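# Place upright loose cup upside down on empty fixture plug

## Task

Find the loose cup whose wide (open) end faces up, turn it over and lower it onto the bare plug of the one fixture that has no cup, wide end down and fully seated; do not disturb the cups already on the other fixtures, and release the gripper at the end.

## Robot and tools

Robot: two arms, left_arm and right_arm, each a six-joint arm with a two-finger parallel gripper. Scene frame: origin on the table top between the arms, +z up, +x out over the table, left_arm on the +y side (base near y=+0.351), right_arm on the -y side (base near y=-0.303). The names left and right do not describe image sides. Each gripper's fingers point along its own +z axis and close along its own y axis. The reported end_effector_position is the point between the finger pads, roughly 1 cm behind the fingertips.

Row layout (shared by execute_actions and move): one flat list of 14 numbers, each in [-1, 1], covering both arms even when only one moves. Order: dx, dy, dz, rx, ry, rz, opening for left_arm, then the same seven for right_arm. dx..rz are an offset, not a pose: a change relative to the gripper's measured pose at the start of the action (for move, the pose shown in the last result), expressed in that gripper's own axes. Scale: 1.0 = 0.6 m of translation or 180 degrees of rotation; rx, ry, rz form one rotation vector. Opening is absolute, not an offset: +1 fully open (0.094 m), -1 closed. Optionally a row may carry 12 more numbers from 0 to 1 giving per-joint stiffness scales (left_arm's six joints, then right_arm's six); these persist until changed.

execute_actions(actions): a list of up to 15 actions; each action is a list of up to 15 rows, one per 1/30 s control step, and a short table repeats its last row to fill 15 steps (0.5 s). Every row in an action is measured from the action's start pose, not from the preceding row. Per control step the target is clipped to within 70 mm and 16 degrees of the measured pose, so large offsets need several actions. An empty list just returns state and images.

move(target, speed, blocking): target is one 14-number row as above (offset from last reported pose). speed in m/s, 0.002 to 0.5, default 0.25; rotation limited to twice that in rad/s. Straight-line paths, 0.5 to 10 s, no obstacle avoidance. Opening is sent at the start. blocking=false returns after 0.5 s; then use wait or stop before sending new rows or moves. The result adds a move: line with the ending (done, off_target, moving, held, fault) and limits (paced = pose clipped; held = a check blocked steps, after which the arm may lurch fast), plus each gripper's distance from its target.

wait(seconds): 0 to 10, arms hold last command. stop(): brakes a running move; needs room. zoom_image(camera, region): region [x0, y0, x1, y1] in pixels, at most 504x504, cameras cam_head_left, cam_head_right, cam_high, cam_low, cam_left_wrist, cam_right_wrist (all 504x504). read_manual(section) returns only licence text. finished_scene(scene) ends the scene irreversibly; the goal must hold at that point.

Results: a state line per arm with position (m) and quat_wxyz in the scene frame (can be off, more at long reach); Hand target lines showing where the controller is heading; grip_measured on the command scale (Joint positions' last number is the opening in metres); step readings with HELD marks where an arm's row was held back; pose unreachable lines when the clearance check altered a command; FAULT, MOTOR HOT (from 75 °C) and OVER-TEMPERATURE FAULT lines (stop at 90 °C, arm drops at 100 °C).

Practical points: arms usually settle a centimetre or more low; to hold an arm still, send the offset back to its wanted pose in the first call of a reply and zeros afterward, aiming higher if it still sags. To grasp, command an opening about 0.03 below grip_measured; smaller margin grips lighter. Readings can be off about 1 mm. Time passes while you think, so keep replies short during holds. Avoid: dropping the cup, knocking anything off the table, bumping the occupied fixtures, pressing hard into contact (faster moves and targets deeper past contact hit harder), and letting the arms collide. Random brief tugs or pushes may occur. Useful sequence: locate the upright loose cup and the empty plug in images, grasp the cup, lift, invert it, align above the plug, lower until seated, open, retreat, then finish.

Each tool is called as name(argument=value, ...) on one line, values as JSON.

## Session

execute_actions(actions=[])

Scene clock: 0.00 s.
left_arm: end_effector_position=(+0.2743, -0.0202, +0.2519) grip_measured=+1.000 end_effector_quat_wxyz=(+0.266, +0.851, +0.366, -0.266) | right_arm: end_effector_position=(+0.2402, -0.4092, +0.3269) grip_measured=+1.000 end_effector_quat_wxyz=(+0.658, +0.674, +0.251, +0.222)
Joint positions: left_arm=[-0.729  2.129  2.317 -1.48   0.728  1.544  0.094] | right_arm=[ 0.364  0.614  0.648 -0.119  1.158  1.618  0.094]
Joint velocities: left_arm=[-0.002 -0.012 -0.002 -0.051 -0.081 -0.051  0.   ] | right_arm=[-0.002 -0.007  0.012 -0.125  0.007 -0.022  0.   ]
Hand target (left_arm): +0.271, -0.020, +0.262; +0.276, +0.849, +0.361, -0.268
Hand target (right_arm): +0.239, -0.410, +0.327; +0.659, +0.673, +0.254, +0.218
Joint stiffness scale: left_arm=[1. 1. 1. 1. 1. 1.] | right_arm=[1. 1. 1. 1. 1. 1.]
camera_calibration (this result's frames):
cam_left_wrist: T_world_to_cam=[[-0.757595, 0.612373, -0.225941, 0.272765], [0.613018, 0.786411, 0.0759397, -0.16275], [0.224186, -0.0809742, -0.971177, 0.306293], [0, 0, 0, 1]] pos_world=[0.237747, -0.0142433, 0.371453]
cam_right_wrist: T_world_to_cam=[[-0.170047, -0.0541086, -0.983949, 0.329182], [0.419324, 0.89961, -0.121939, 0.348983], [0.891769, -0.433329, -0.130287, -0.230359], [0, 0, 0, 1]] pos_world=[0.115067, -0.395958, 0.33644]

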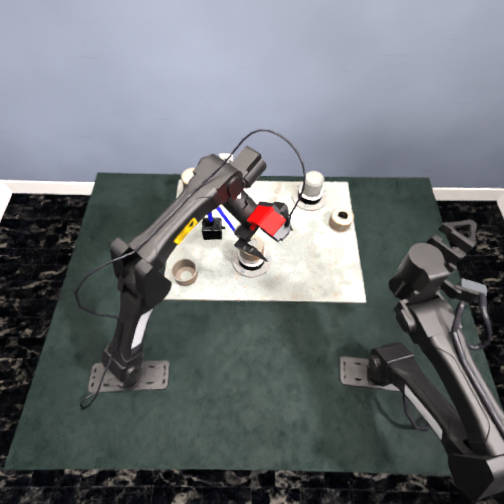

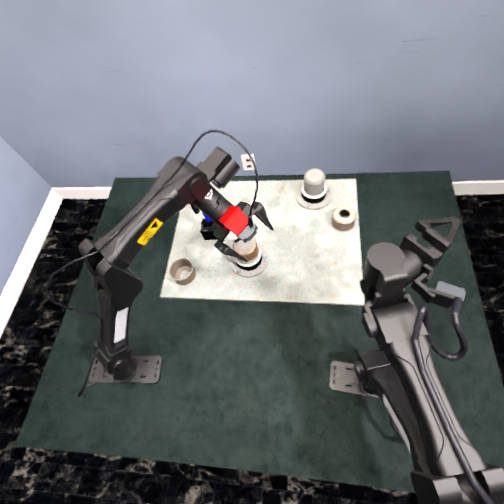

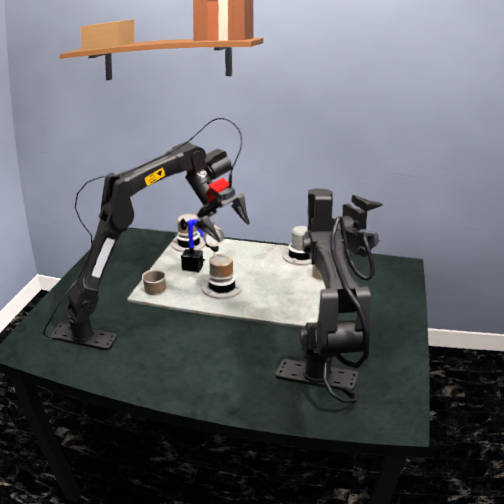

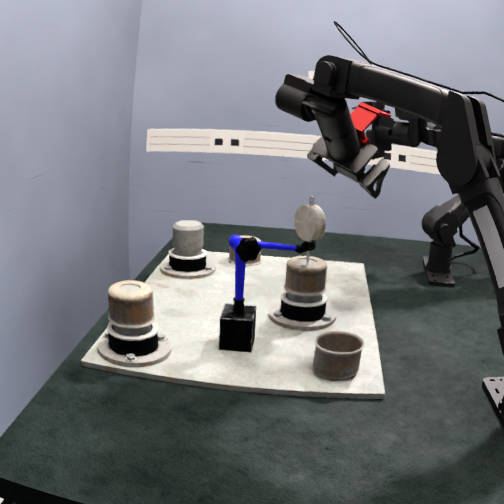

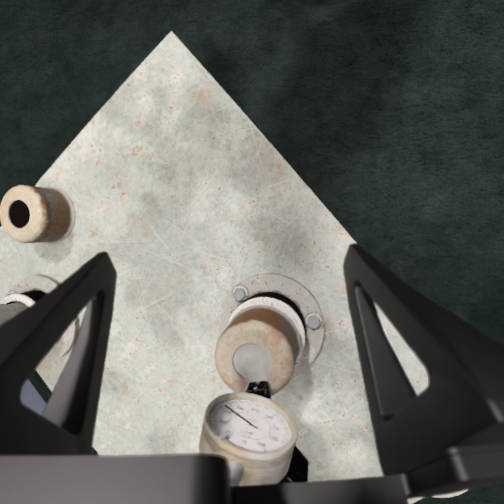

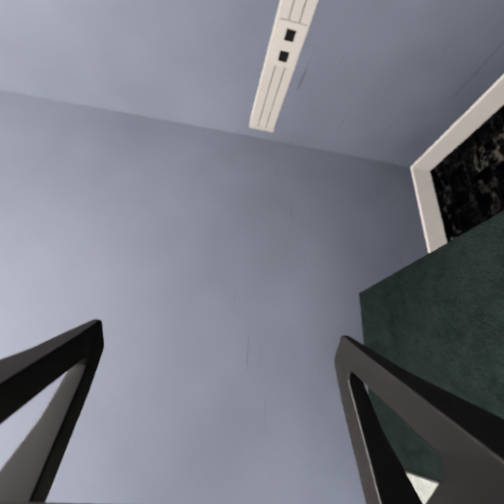

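move(target=[0.204,-0.313,-0.205,0.053,0.241,-0.097,0,0.283,-0.18,-0.283,0.427,0.464,-0.203,1], speed=0.35)

Scene clock: 5.03 s.
left_arm: end_effector_position=(+0.2415, +0.2241, +0.2046) grip_measured=+0.002 end_effector_quat_wxyz=(+0.029, +0.847, +0.531, +0.018) | right_arm: end_effector_position=(+0.2576, -0.1749, +0.2103) grip_measured=+1.000 end_effector_quat_wxyz=(-0.134, +0.520, +0.822, +0.189)
Joint positions: left_arm=[-0.541  1.542  1.583 -1.544 -0.002  1.531  0.047] | right_arm=[ 0.282  1.499  1.489 -1.494 -0.463  1.331  0.094]
Joint velocities: left_arm=[-0.017 -0.007 -0.007 -0.007  0.051 -0.037  0.001] | right_arm=[-0.007 -0.002 -0.017  0.037 -0.081 -0.066  0.   ]
Hand target (left_arm): +0.238, +0.230, +0.210; +0.033, +0.843, +0.537, +0.022
Hand target (right_arm): +0.257, -0.171, +0.217; -0.136, +0.510, +0.827, +0.193
Off the commanded pose (left_arm): 0.012 m, 4 deg.
Off the commanded pose (right_arm): 0.011 m, 3 deg.
Joint stiffness scale: left_arm=[1. 1. 1. 1. 1. 1.] | right_arm=[1. 1. 1. 1. 1. 1.]
joint sent to its limit (left arm) — the command would take joint 4 (wrist pitch) past its lower limit, so that joint was sent only as far as its limit.
move: off_target (left_arm, right_arm)
camera_calibration (this result's frames):
cam_left_wrist: T_world_to_cam=[[-0.902499, 0.429736, -0.0286827, 0.123155], [0.279067, 0.634202, 0.721048, -0.348391], [0.328051, 0.64274, -0.692291, 0.043116], [0, 0, 0, 1]] pos_world=[0.194227, 0.140313, 0.284588]
cam_right_wrist: T_world_to_cam=[[-0.838365, -0.507991, -0.197708, 0.157496], [-0.467896, 0.48453, 0.739123, 0.0915343], [-0.279673, 0.712162, -0.643901, 0.450589], [0, 0, 0, 1]] pos_world=[0.300885, -0.285237, 0.253618]

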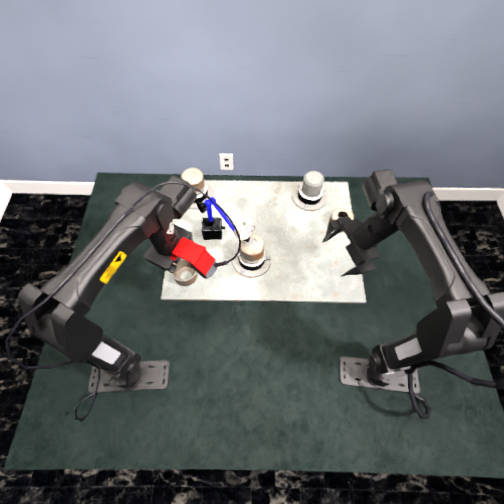

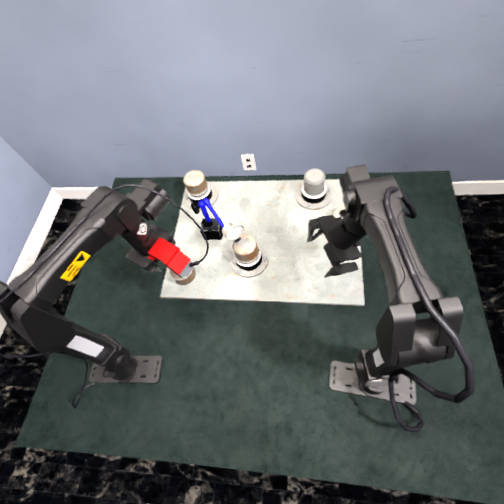

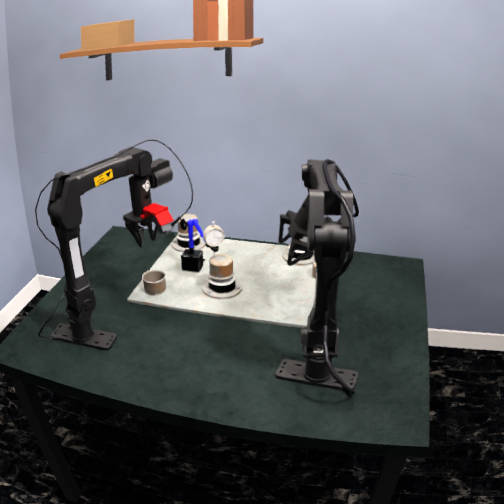

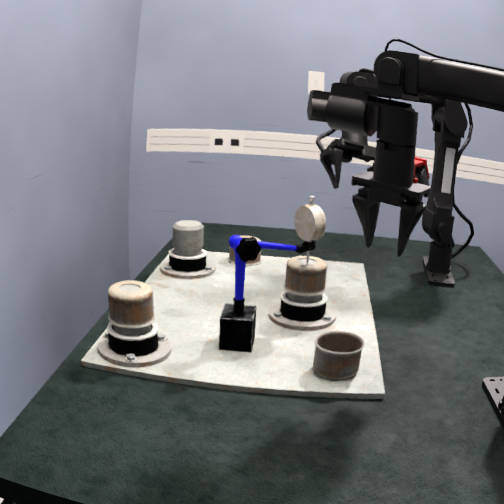

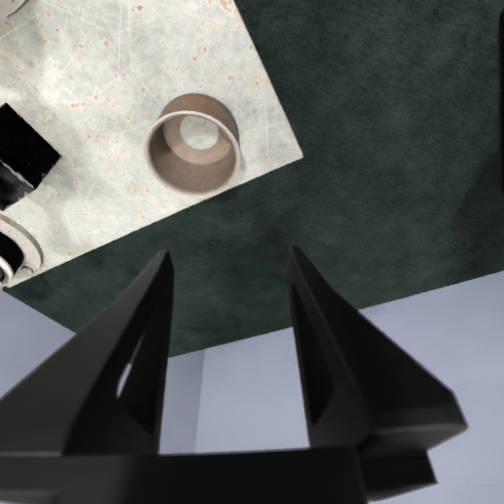

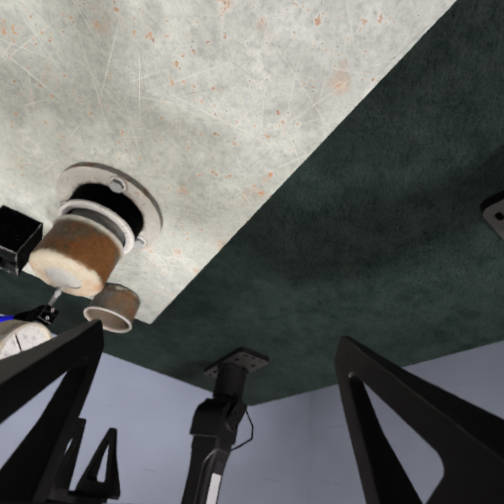

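move(target=[0.055,-0.004,0.268,0.02,0,0,0,0,0,0,0,0,0,1], speed=0.12)

Scene clock: 7.57 s.
left_arm: end_effector_position=(+0.2582, +0.2474, +0.0455) grip_measured=+0.002 end_effector_quat_wxyz=(-0.001, +0.849, +0.529, +0.001) | right_arm: end_effector_position=(+0.2572, -0.1748, +0.2104) grip_measured=+1.000 end_effector_quat_wxyz=(-0.135, +0.519, +0.823, +0.189)
Joint positions: left_arm=[-0.439  1.648  1.052 -0.975 -0.003  1.638  0.047] | right_arm=[ 0.282  1.499  1.489 -1.495 -0.465  1.329  0.094]
Joint velocities: left_arm=[-0.017  0.007 -0.017  0.007  0.037 -0.007  0.   ] | right_arm=[-0.007 -0.017  0.007 -0.022 -0.066 -0.051  0.   ]
Hand target (left_arm): +0.261, +0.250, +0.044; +0.001, +0.847, +0.531, +0.002
Hand target (right_arm): +0.258, -0.175, +0.210; -0.134, +0.520, +0.822, +0.189
Off the commanded pose (left_arm): 0.006 m, 0 deg.
Off the commanded pose (right_arm): 0.000 m, 0 deg.
Joint stiffness scale: left_arm=[1. 1. 1. 1. 1. 1.] | right_arm=[1. 1. 1. 1. 1. 1.]
move: done
camera_calibration (this result's frames):
cam_left_wrist: T_world_to_cam=[[-0.899882, 0.434351, 0.039401, 0.118796], [0.32553, 0.608802, 0.723457, -0.258879], [0.290247, 0.663852, -0.689244, -0.0830404], [0, 0, 0, 1]] pos_world=[0.215278, 0.161133, 0.125372]
cam_right_wrist: T_world_to_cam=[[-0.83763, -0.509306, -0.197444, 0.15677], [-0.468126, 0.483044, 0.739951, 0.0908748], [-0.281487, 0.712233, -0.643031, 0.450742], [0, 0, 0, 1]] pos_world=[0.300734, -0.285086, 0.253551]

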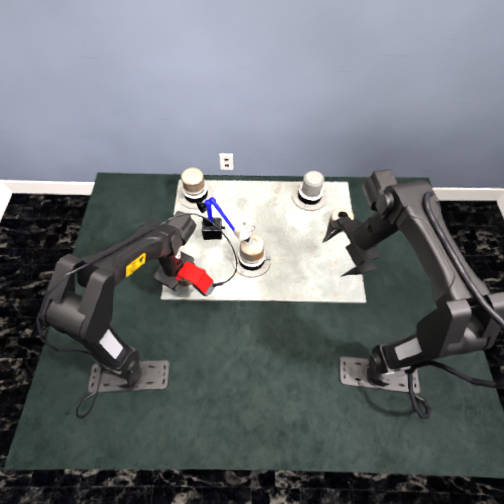

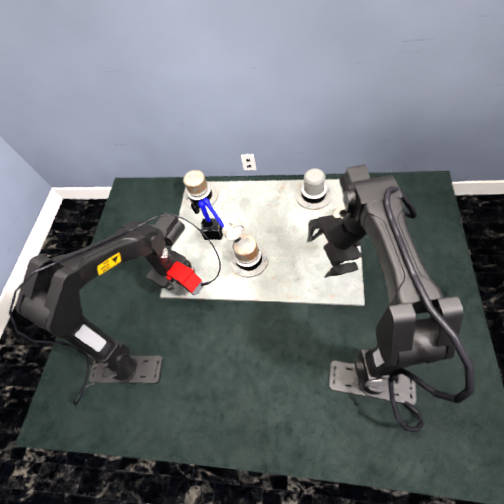

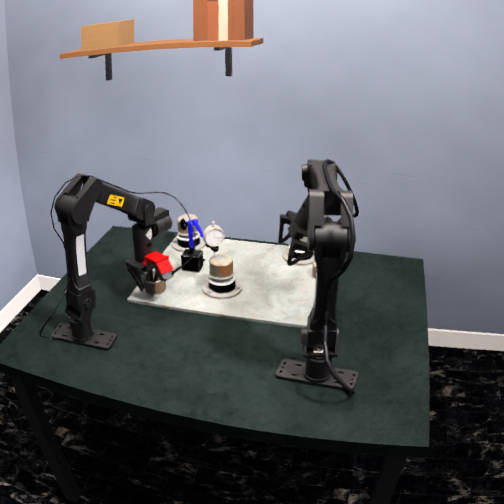

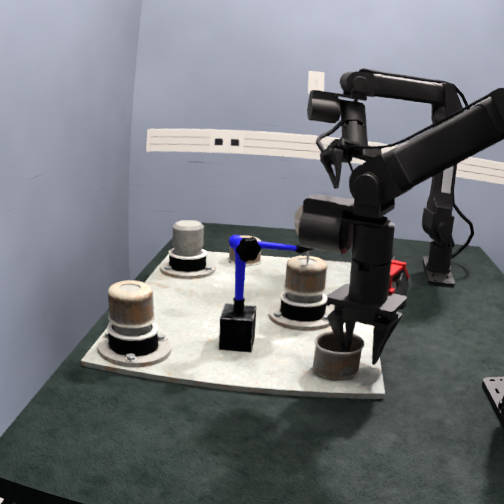

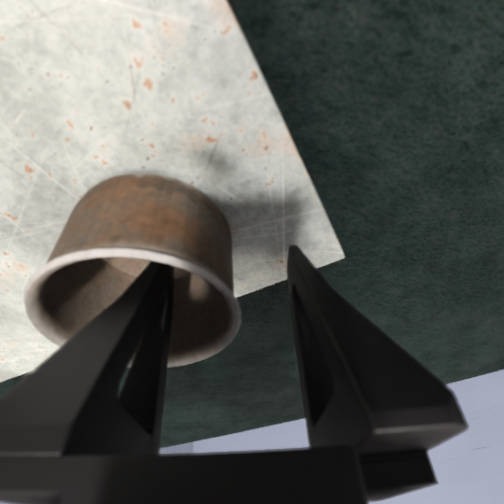

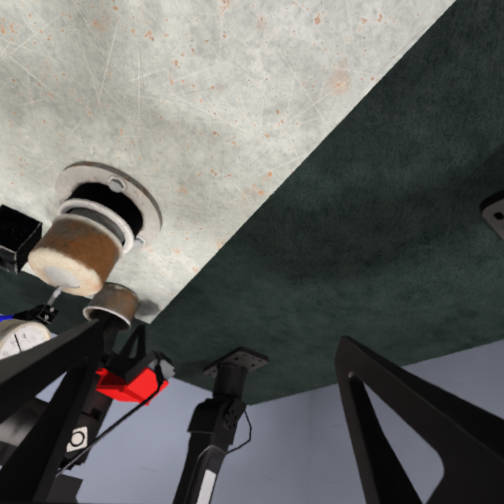

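move(target=[0,0,0,0,0,0,-1,0,0,0,0,0,0,1])

move(target=[0,-0.05,-0.13,0,0,0,-1,0,0,0,0,0,0,1], speed=0.15)

move(target=[-0.5,0.23,-0.04,-0.5,-0.172,0.177,-1,0,0,0,0,0,0,1], speed=0.25)

Scene clock: 9.10 s.
left_arm: end_effector_position=(+0.2602, +0.2469, +0.0455) grip_measured=-0.919 end_effector_quat_wxyz=(+0.002, +0.849, +0.529, +0.004) | right_arm: end_effector_position=(+0.2572, -0.1748, +0.2104) grip_measured=+1.000 end_effector_quat_wxyz=(-0.135, +0.519, +0.823, +0.189)
Joint positions: left_arm=[-0.439  1.648  1.052 -0.967 -0.004  1.639  0.004] | right_arm=[ 0.282  1.499  1.489 -1.495 -0.465  1.329  0.094]
Joint velocities: left_arm=[-0.007 -0.012  0.007 -0.037  0.051 -0.007  0.001] | right_arm=[ 0.002  0.002 -0.007 -0.037  0.022 -0.022  0.   ]
Hand target (left_arm): +0.258, +0.247, +0.046; -0.001, +0.849, +0.529, +0.001
Hand target (right_arm): +0.257, -0.175, +0.210; -0.135, +0.519, +0.823, +0.189
Off the commanded pose (left_arm): 0.002 m, 0 deg.
Off the commanded pose (right_arm): 0.000 m, 0 deg.
Joint stiffness scale: left_arm=[1. 1. 1. 1. 1. 1.] | right_arm=[1. 1. 1. 1. 1. 1.]
move: done
camera_calibration (this result's frames):
cam_left_wrist: T_world_to_cam=[[-0.900167, 0.434403, 0.0315049, 0.12118], [0.319739, 0.609977, 0.725048, -0.258139], [0.295746, 0.662738, -0.687977, -0.0845576], [0, 0, 0, 1]] pos_world=[0.216627, 0.160858, 0.125172]
cam_right_wrist: T_world_to_cam=[[-0.83763, -0.509306, -0.197444, 0.15677], [-0.468126, 0.483044, 0.739951, 0.0908748], [-0.281487, 0.712233, -0.643031, 0.450742], [0, 0, 0, 1]] pos_world=[0.300734, -0.285086, 0.253551]

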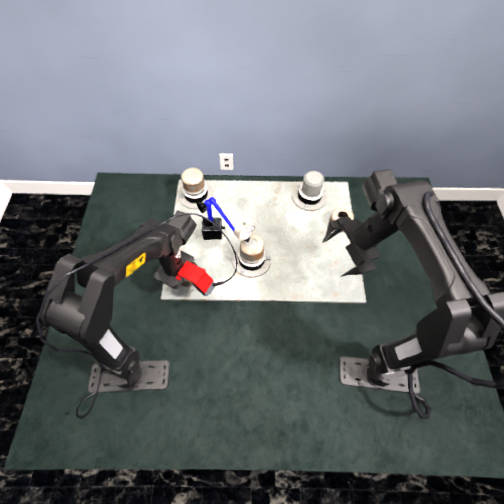

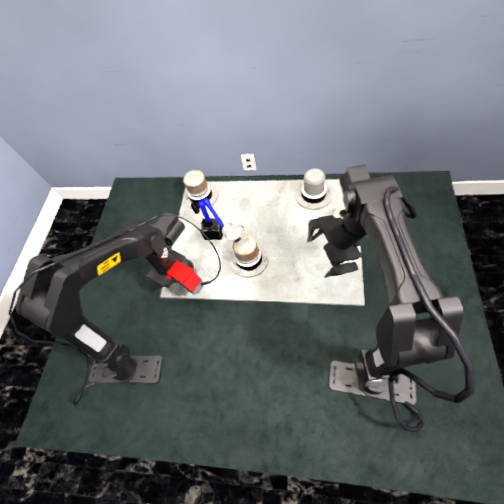

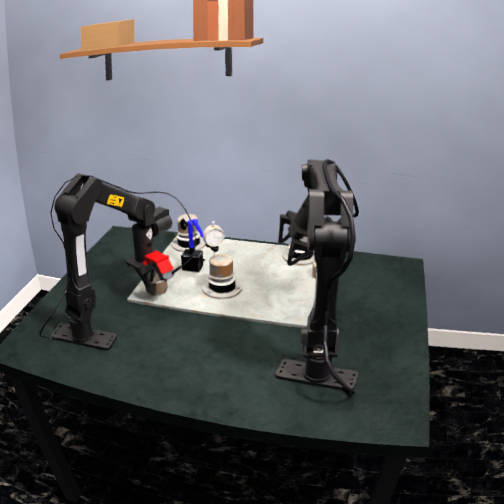

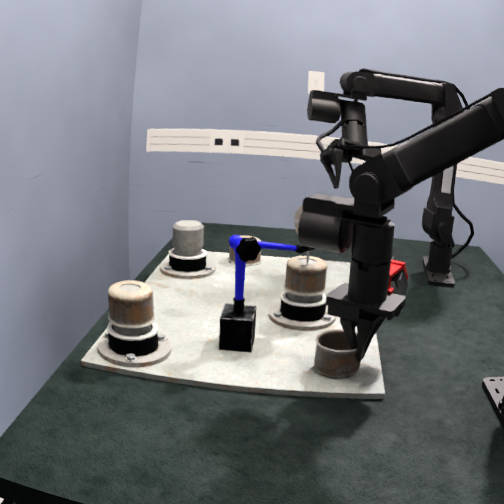

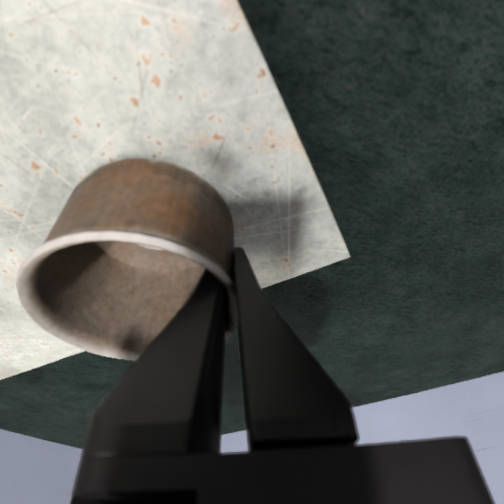

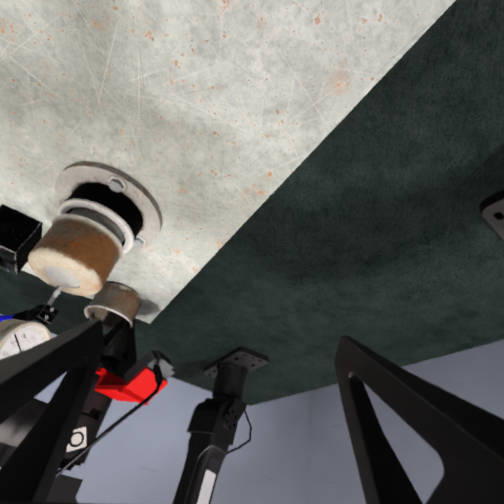

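Scene clock: 10.27 s.
left_arm: end_effector_position=(+0.2294, +0.2595, +0.1095) grip_measured=-0.919 end_effector_quat_wxyz=(-0.014, +0.850, +0.527, -0.008) | right_arm: end_effector_position=(+0.2572, -0.1748, +0.2104) grip_measured=+1.000 end_effector_quat_wxyz=(-0.135, +0.519, +0.823, +0.189)
Joint positions: left_arm=[-0.439  1.505  1.168 -1.267 -0.004  1.643  0.004] | right_arm=[ 0.282  1.499  1.489 -1.495 -0.465  1.329  0.094]
Joint velocities: left_arm=[-0.007 -0.017 -0.017 -0.037  0.022 -0.022  0.   ] | right_arm=[-0.017 -0.002  0.012 -0.066  0.037  0.081  0.   ]
Hand target (left_arm): +0.234, +0.261, +0.123; +0.001, +0.849, +0.529, +0.004
Hand target (right_arm): +0.257, -0.175, +0.210; -0.135, +0.519, +0.823, +0.189
Off the commanded pose (left_arm): 0.014 m, 2 deg.
Off the commanded pose (right_arm): 0.000 m, 0 deg.
Joint stiffness scale: left_arm=[1. 1. 1. 1. 1. 1.] | right_arm=[1. 1. 1. 1. 1. 1.]
move: off_target (left_arm)
camera_calibration (this result's frames):
cam_left_wrist: T_world_to_cam=[[-0.896093, 0.43808, 0.0714397, 0.0797281], [0.349588, 0.597384, 0.721749, -0.305618], [0.273507, 0.671728, -0.688459, -0.0369248], [0, 0, 0, 1]] pos_world=[0.188383, 0.172447, 0.189462]
cam_right_wrist: T_world_to_cam=[[-0.83763, -0.509306, -0.197444, 0.15677], [-0.468126, 0.483044, 0.739951, 0.0908748], [-0.281487, 0.712233, -0.643031, 0.450742], [0, 0, 0, 1]] pos_world=[0.300734, -0.285086, 0.253551]

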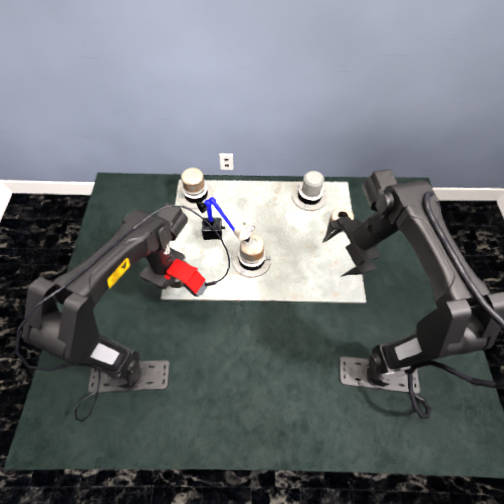

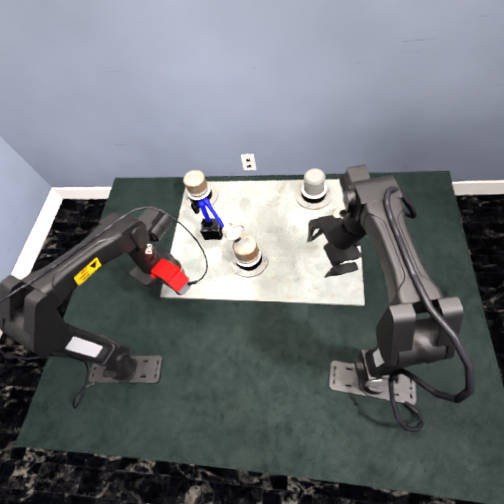

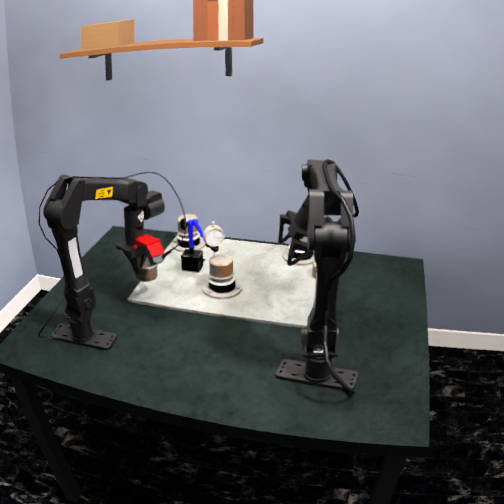

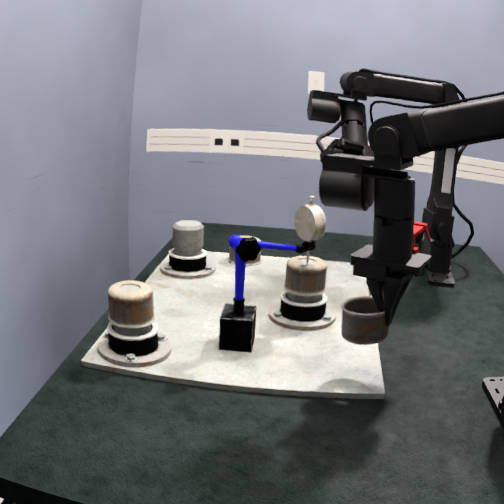

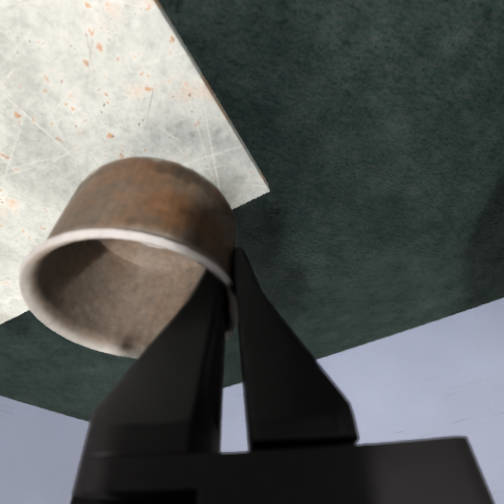

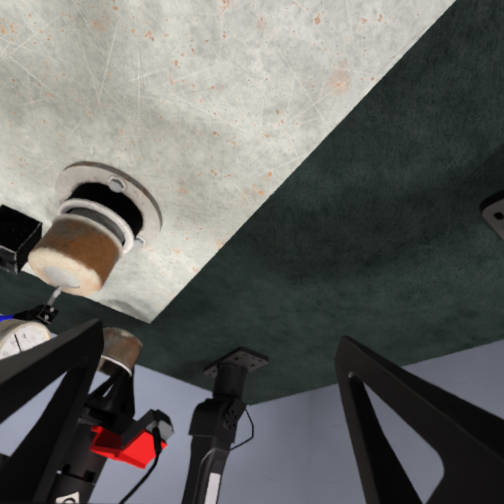

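Scene clock: 14.53 s.
left_arm: end_effector_position=(+0.2173, -0.0581, +0.1074) grip_measured=-0.920 end_effector_quat_wxyz=(+0.672, +0.708, +0.166, +0.140) | right_arm: end_effector_position=(+0.2572, -0.1748, +0.2104) grip_measured=+1.000 end_effector_quat_wxyz=(-0.135, +0.519, +0.823, +0.189)
Joint positions: left_arm=[-1.108  1.997  0.531  1.409  0.078  1.549  0.004] | right_arm=[ 0.282  1.499  1.489 -1.495 -0.465  1.329  0.094]
Joint velocities: left_arm=[-0.007  0.002 -0.002  0.037 -0.037 -0.081 -0.001] | right_arm=[-0.002 -0.012  0.012  0.007 -0.007  0.007  0.   ]
Hand target (left_arm): +0.215, -0.067, +0.136; +0.709, +0.675, +0.148, +0.143
Hand target (right_arm): +0.257, -0.175, +0.210; -0.135, +0.519, +0.823, +0.189
Off the commanded pose (left_arm): 0.025 m, 6 deg.
Off the commanded pose (right_arm): 0.000 m, 0 deg.
Joint stiffness scale: left_arm=[1. 1. 1. 1. 1. 1.] | right_arm=[1. 1. 1. 1. 1. 1.]
move: off_target (left_arm); limits=paced
camera_calibration (this result's frames):
cam_left_wrist: T_world_to_cam=[[-0.0693827, 0.0731766, -0.994903, 0.121859], [0.324124, 0.944852, 0.0468915, -0.0118894], [0.943467, -0.319218, -0.0892746, -0.0892643], [0, 0, 0, 1]] pos_world=[0.0965264, -0.0261783, 0.113826]
cam_right_wrist: T_world_to_cam=[[-0.83763, -0.509306, -0.197444, 0.15677], [-0.468126, 0.483044, 0.739951, 0.0908748], [-0.281487, 0.712233, -0.643031, 0.450742], [0, 0, 0, 1]] pos_world=[0.300734, -0.285086, 0.253551]

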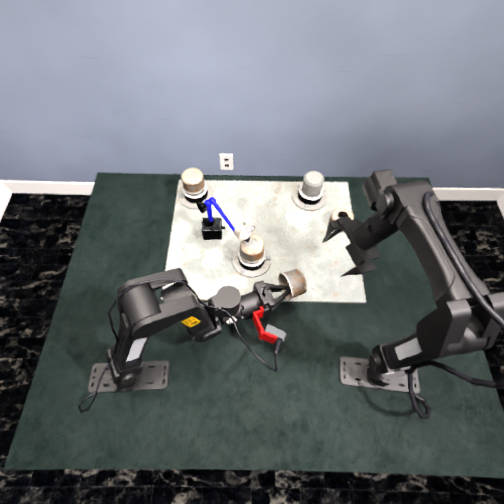

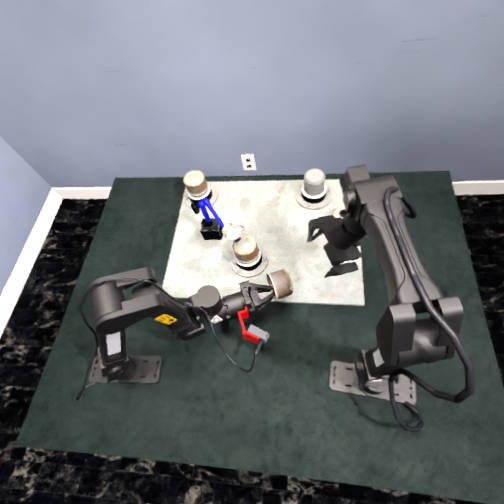

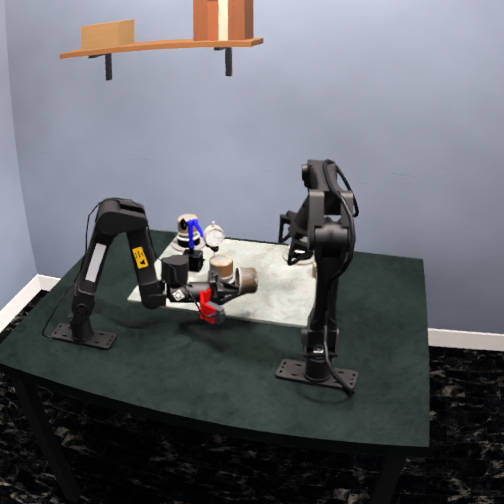

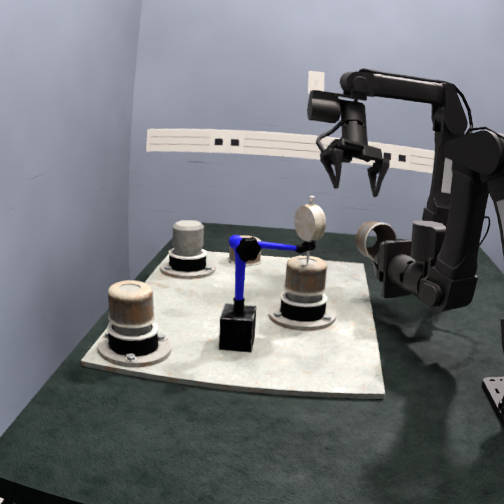

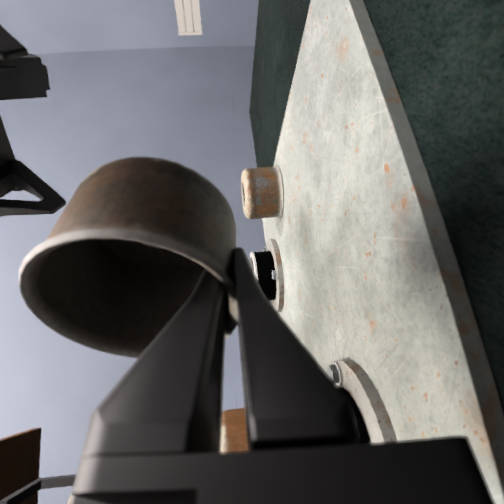

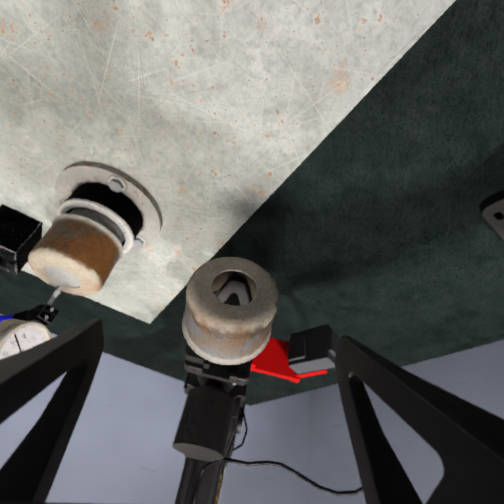

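move(target=[0,0.05,0.01,-0.03,0,0,-1,0.094,-0.014,0.215,0,0,0,1], speed=0.1)

Scene clock: 17.00 s.
left_arm: end_effector_position=(+0.2171, -0.0578, +0.1020) grip_measured=-0.920 end_effector_quat_wxyz=(+0.665, +0.715, +0.168, +0.137) | right_arm: end_effector_position=(+0.2260, -0.0733, +0.1234) grip_measured=+1.000 end_effector_quat_wxyz=(-0.136, +0.519, +0.821, +0.197)
Joint positions: left_arm=[-1.108  1.998  0.531  1.388  0.078  1.549  0.004] | right_arm=[ 0.693  1.46   1.092 -0.932 -0.404  1.782  0.094]
Joint velocities: left_arm=[ 0.007 -0.022  0.002 -0.022 -0.007 -0.022  0.   ] | right_arm=[ 0.002 -0.007 -0.007  0.007 -0.037  0.095  0.   ]
Hand target (left_arm): +0.220, -0.064, +0.136; +0.705, +0.676, +0.159, +0.146
Hand target (right_arm): +0.222, -0.074, +0.119; -0.135, +0.519, +0.822, +0.192
Off the commanded pose (left_arm): 0.036 m, 7 deg.
Off the commanded pose (right_arm): 0.007 m, 1 deg.
Joint stiffness scale: left_arm=[1. 1. 1. 1. 1. 1.] | right_arm=[1. 1. 1. 1. 1. 1.]
move: off_target (left_arm)
camera_calibration (this result's frames):
cam_left_wrist: T_world_to_cam=[[-0.0797954, 0.0916881, -0.992586, 0.119508], [0.32505, 0.943725, 0.0610434, -0.0135369], [0.942324, -0.317769, -0.105108, -0.0874862], [0, 0, 0, 1]] pos_world=[0.0963767, -0.0259828, 0.110253]
cam_right_wrist: T_world_to_cam=[[-0.837929, -0.503545, -0.210514, 0.167237], [-0.471732, 0.474216, 0.743363, 0.09136], [-0.274487, 0.722192, -0.634898, 0.311854], [0, 0, 0, 1]] pos_world=[0.26883, -0.184331, 0.165288]

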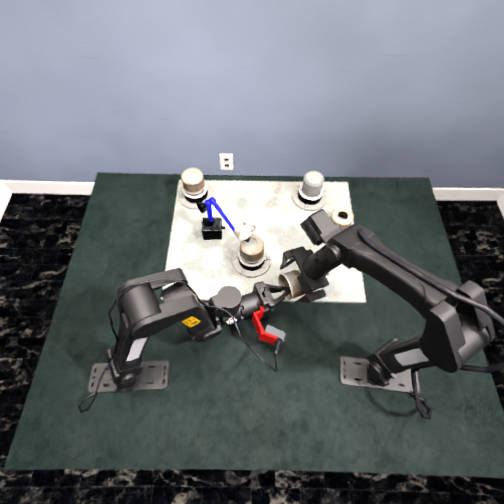

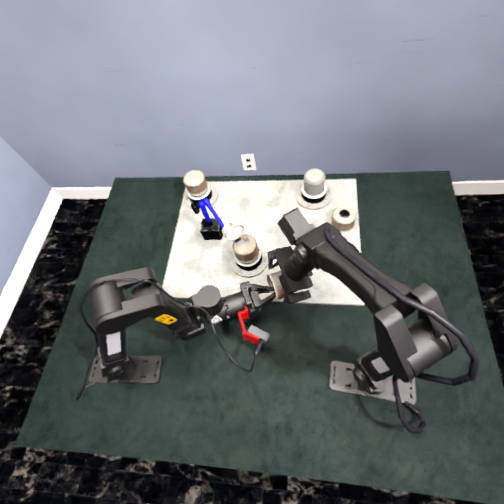

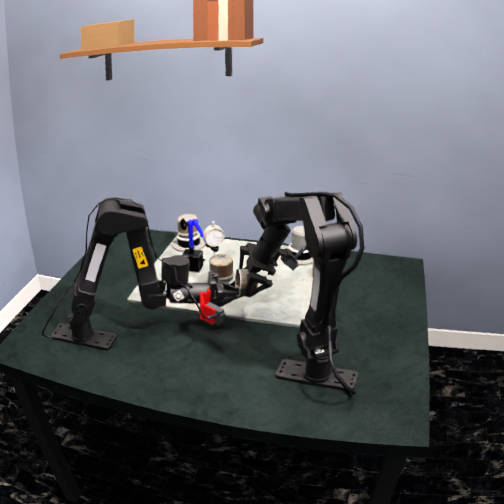

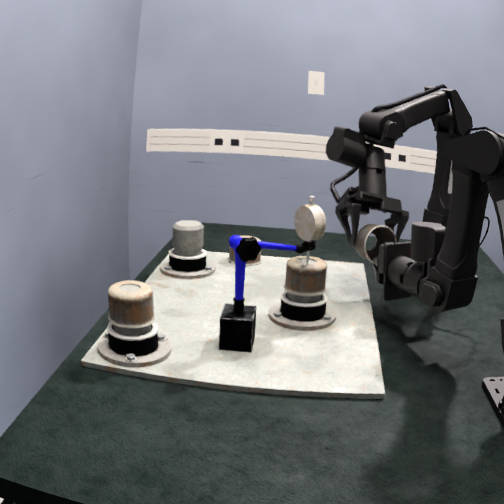

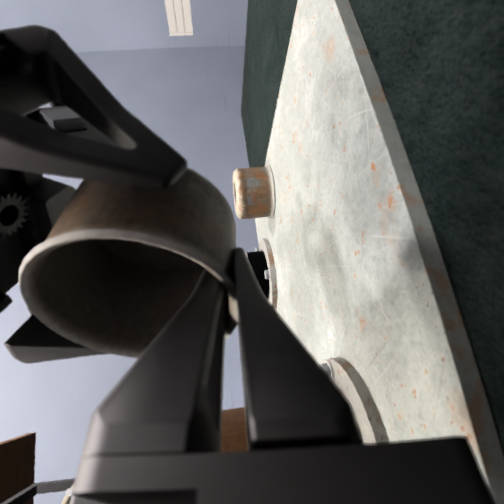

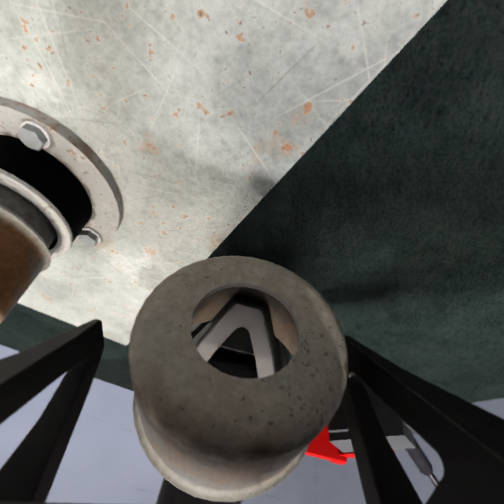

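execute_actions(actions=[[[0,0.05,0.01,-0.03,0,0,-1,-0.008,-0.01,0.018,0,0,0,1]],[[0,0.05,0.01,-0.03,0,0,-1,0,0,0,0,0,0,0.6]],[[0,0.05,0.01,-0.03,0,0,-1,0,0,0,0,0,0,0.38]]])

Scene clock: 18.93 s.
left_arm: end_effector_position=(+0.2181, -0.0574, +0.1020) grip_measured=-0.920 end_effector_quat_wxyz=(+0.665, +0.714, +0.171, +0.139) | right_arm: end_effector_position=(+0.2250, -0.0740, +0.1133) grip_measured=+0.471 end_effector_quat_wxyz=(-0.135, +0.520, +0.820, +0.197)
Joint positions: left_arm=[-1.108  1.998  0.531  1.388  0.072  1.548  0.004] | right_arm=[ 0.693  1.46   1.052 -0.89  -0.404  1.784  0.069]
Joint velocities: left_arm=[ 0.002 -0.007 -0.012  0.007 -0.022 -0.022  0.   ] | right_arm=[-0.017  0.007 -0.012  0.037 -0.022 -0.051  0.   ]
Hand target (left_arm): +0.220, -0.064, +0.131; +0.698, +0.683, +0.161, +0.144
Hand target (right_arm): +0.226, -0.074, +0.114; -0.135, +0.519, +0.820, +0.198
Off the commanded pose (left_arm): 0.031 m, 5 deg.
Off the commanded pose (right_arm): 0.001 m, 0 deg.
Joint stiffness scale: left_arm=[1. 1. 1. 1. 1. 1.] | right_arm=[1. 1. 1. 1. 1. 1.]
Step readings (end_effector_position; steps 1 to 15: 1st action; 16 to 30: 2nd action; 31 to 45: 3rd action):
0: left_arm (+0.2171, -0.0578, +0.1020) | right_arm (+0.2263, -0.0731, +0.1235)
1: left_arm (+0.2171, -0.0578, +0.1020) | right_arm (+0.2267, -0.0728, +0.1224)
2: left_arm (+0.2171, -0.0578, +0.1020) | right_arm (+0.2268, -0.0727, +0.1205)
4: left_arm (+0.2171, -0.0578, +0.1020) | right_arm (+0.2248, -0.0741, +0.1156)
8: left_arm (+0.2171, -0.0578, +0.1020) | right_arm (+0.2237, -0.0749, +0.1129)
15: left_arm (+0.2171, -0.0578, +0.1020) | right_arm (+0.2255, -0.0737, +0.1135)
16: left_arm (+0.2171, -0.0578, +0.1020) | right_arm (+0.2255, -0.0736, +0.1135)
17: left_arm (+0.2171, -0.0578, +0.1020) | right_arm (+0.2255, -0.0736, +0.1135)
19: left_arm (+0.2171, -0.0578, +0.1020) | right_arm (+0.2255, -0.0736, +0.1135)
23: left_arm (+0.2171, -0.0578, +0.1020) | right_arm (+0.2255, -0.0736, +0.1135)
30: left_arm (+0.2171, -0.0578, +0.1020) | right_arm (+0.2255, -0.0736, +0.1135)
31: left_arm (+0.2177, -0.0575, +0.1020) | right_arm (+0.2250, -0.0740, +0.1133)
32: left_arm (+0.2181, -0.0574, +0.1020) | right_arm (+0.2250, -0.0740, +0.1133)
34: left_arm (+0.2181, -0.0574, +0.1020) | right_arm (+0.2250, -0.0740, +0.1133)
38: left_arm (+0.2181, -0.0574, +0.1020) | right_arm (+0.2250, -0.0740, +0.1133)
45: end_effector_position above
camera_calibration (this result's frames):
cam_left_wrist: T_world_to_cam=[[-0.0809711, 0.0909447, -0.992559, 0.119749], [0.319255, 0.945729, 0.0606096, -0.0128693], [0.944203, -0.311972, -0.105611, -0.0882943], [0, 0, 0, 1]] pos_world=[0.0971726, -0.026265, 0.110313]
cam_right_wrist: T_world_to_cam=[[-0.838914, -0.501651, -0.211114, 0.16444], [-0.471023, 0.474837, 0.743416, 0.0985878], [-0.272691, 0.723102, -0.634636, 0.305381], [0, 0, 0, 1]] pos_world=[0.267663, -0.185143, 0.15523]

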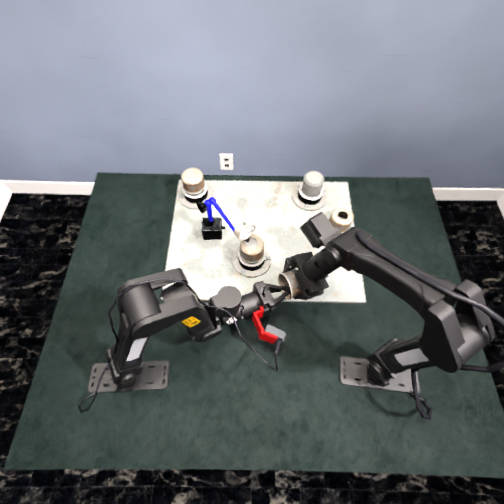

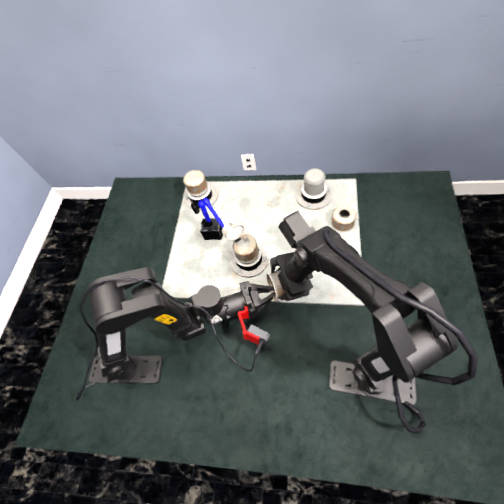

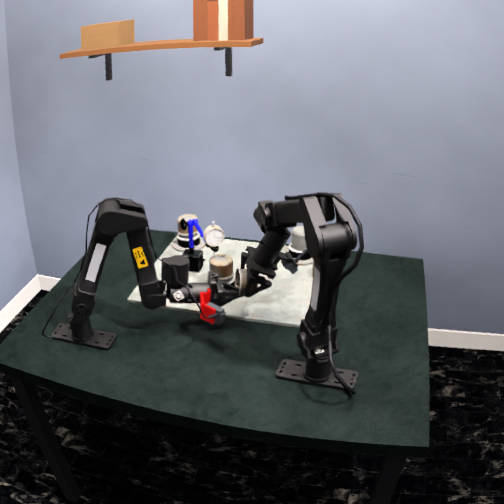

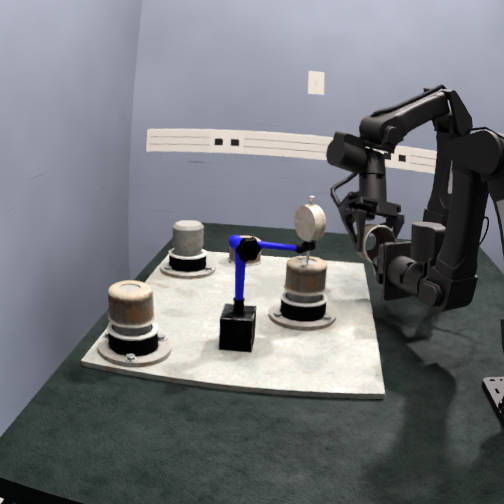

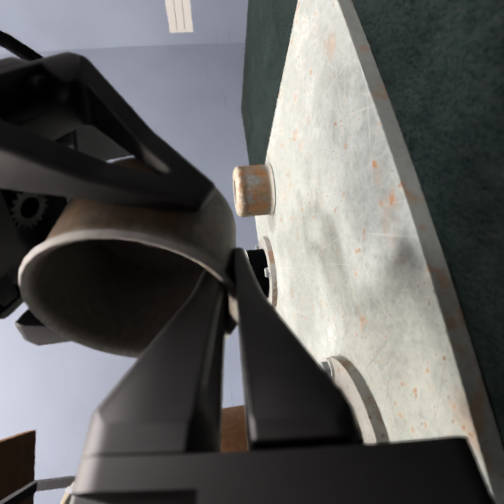

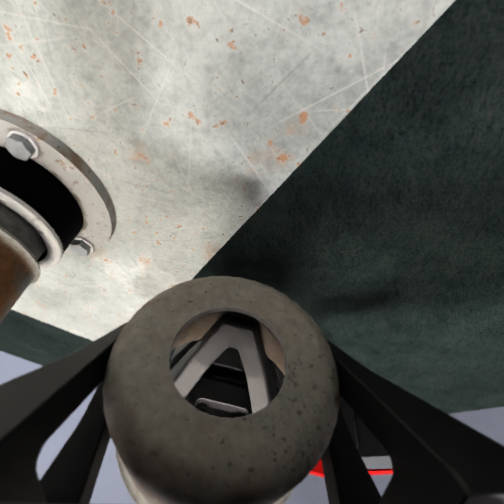

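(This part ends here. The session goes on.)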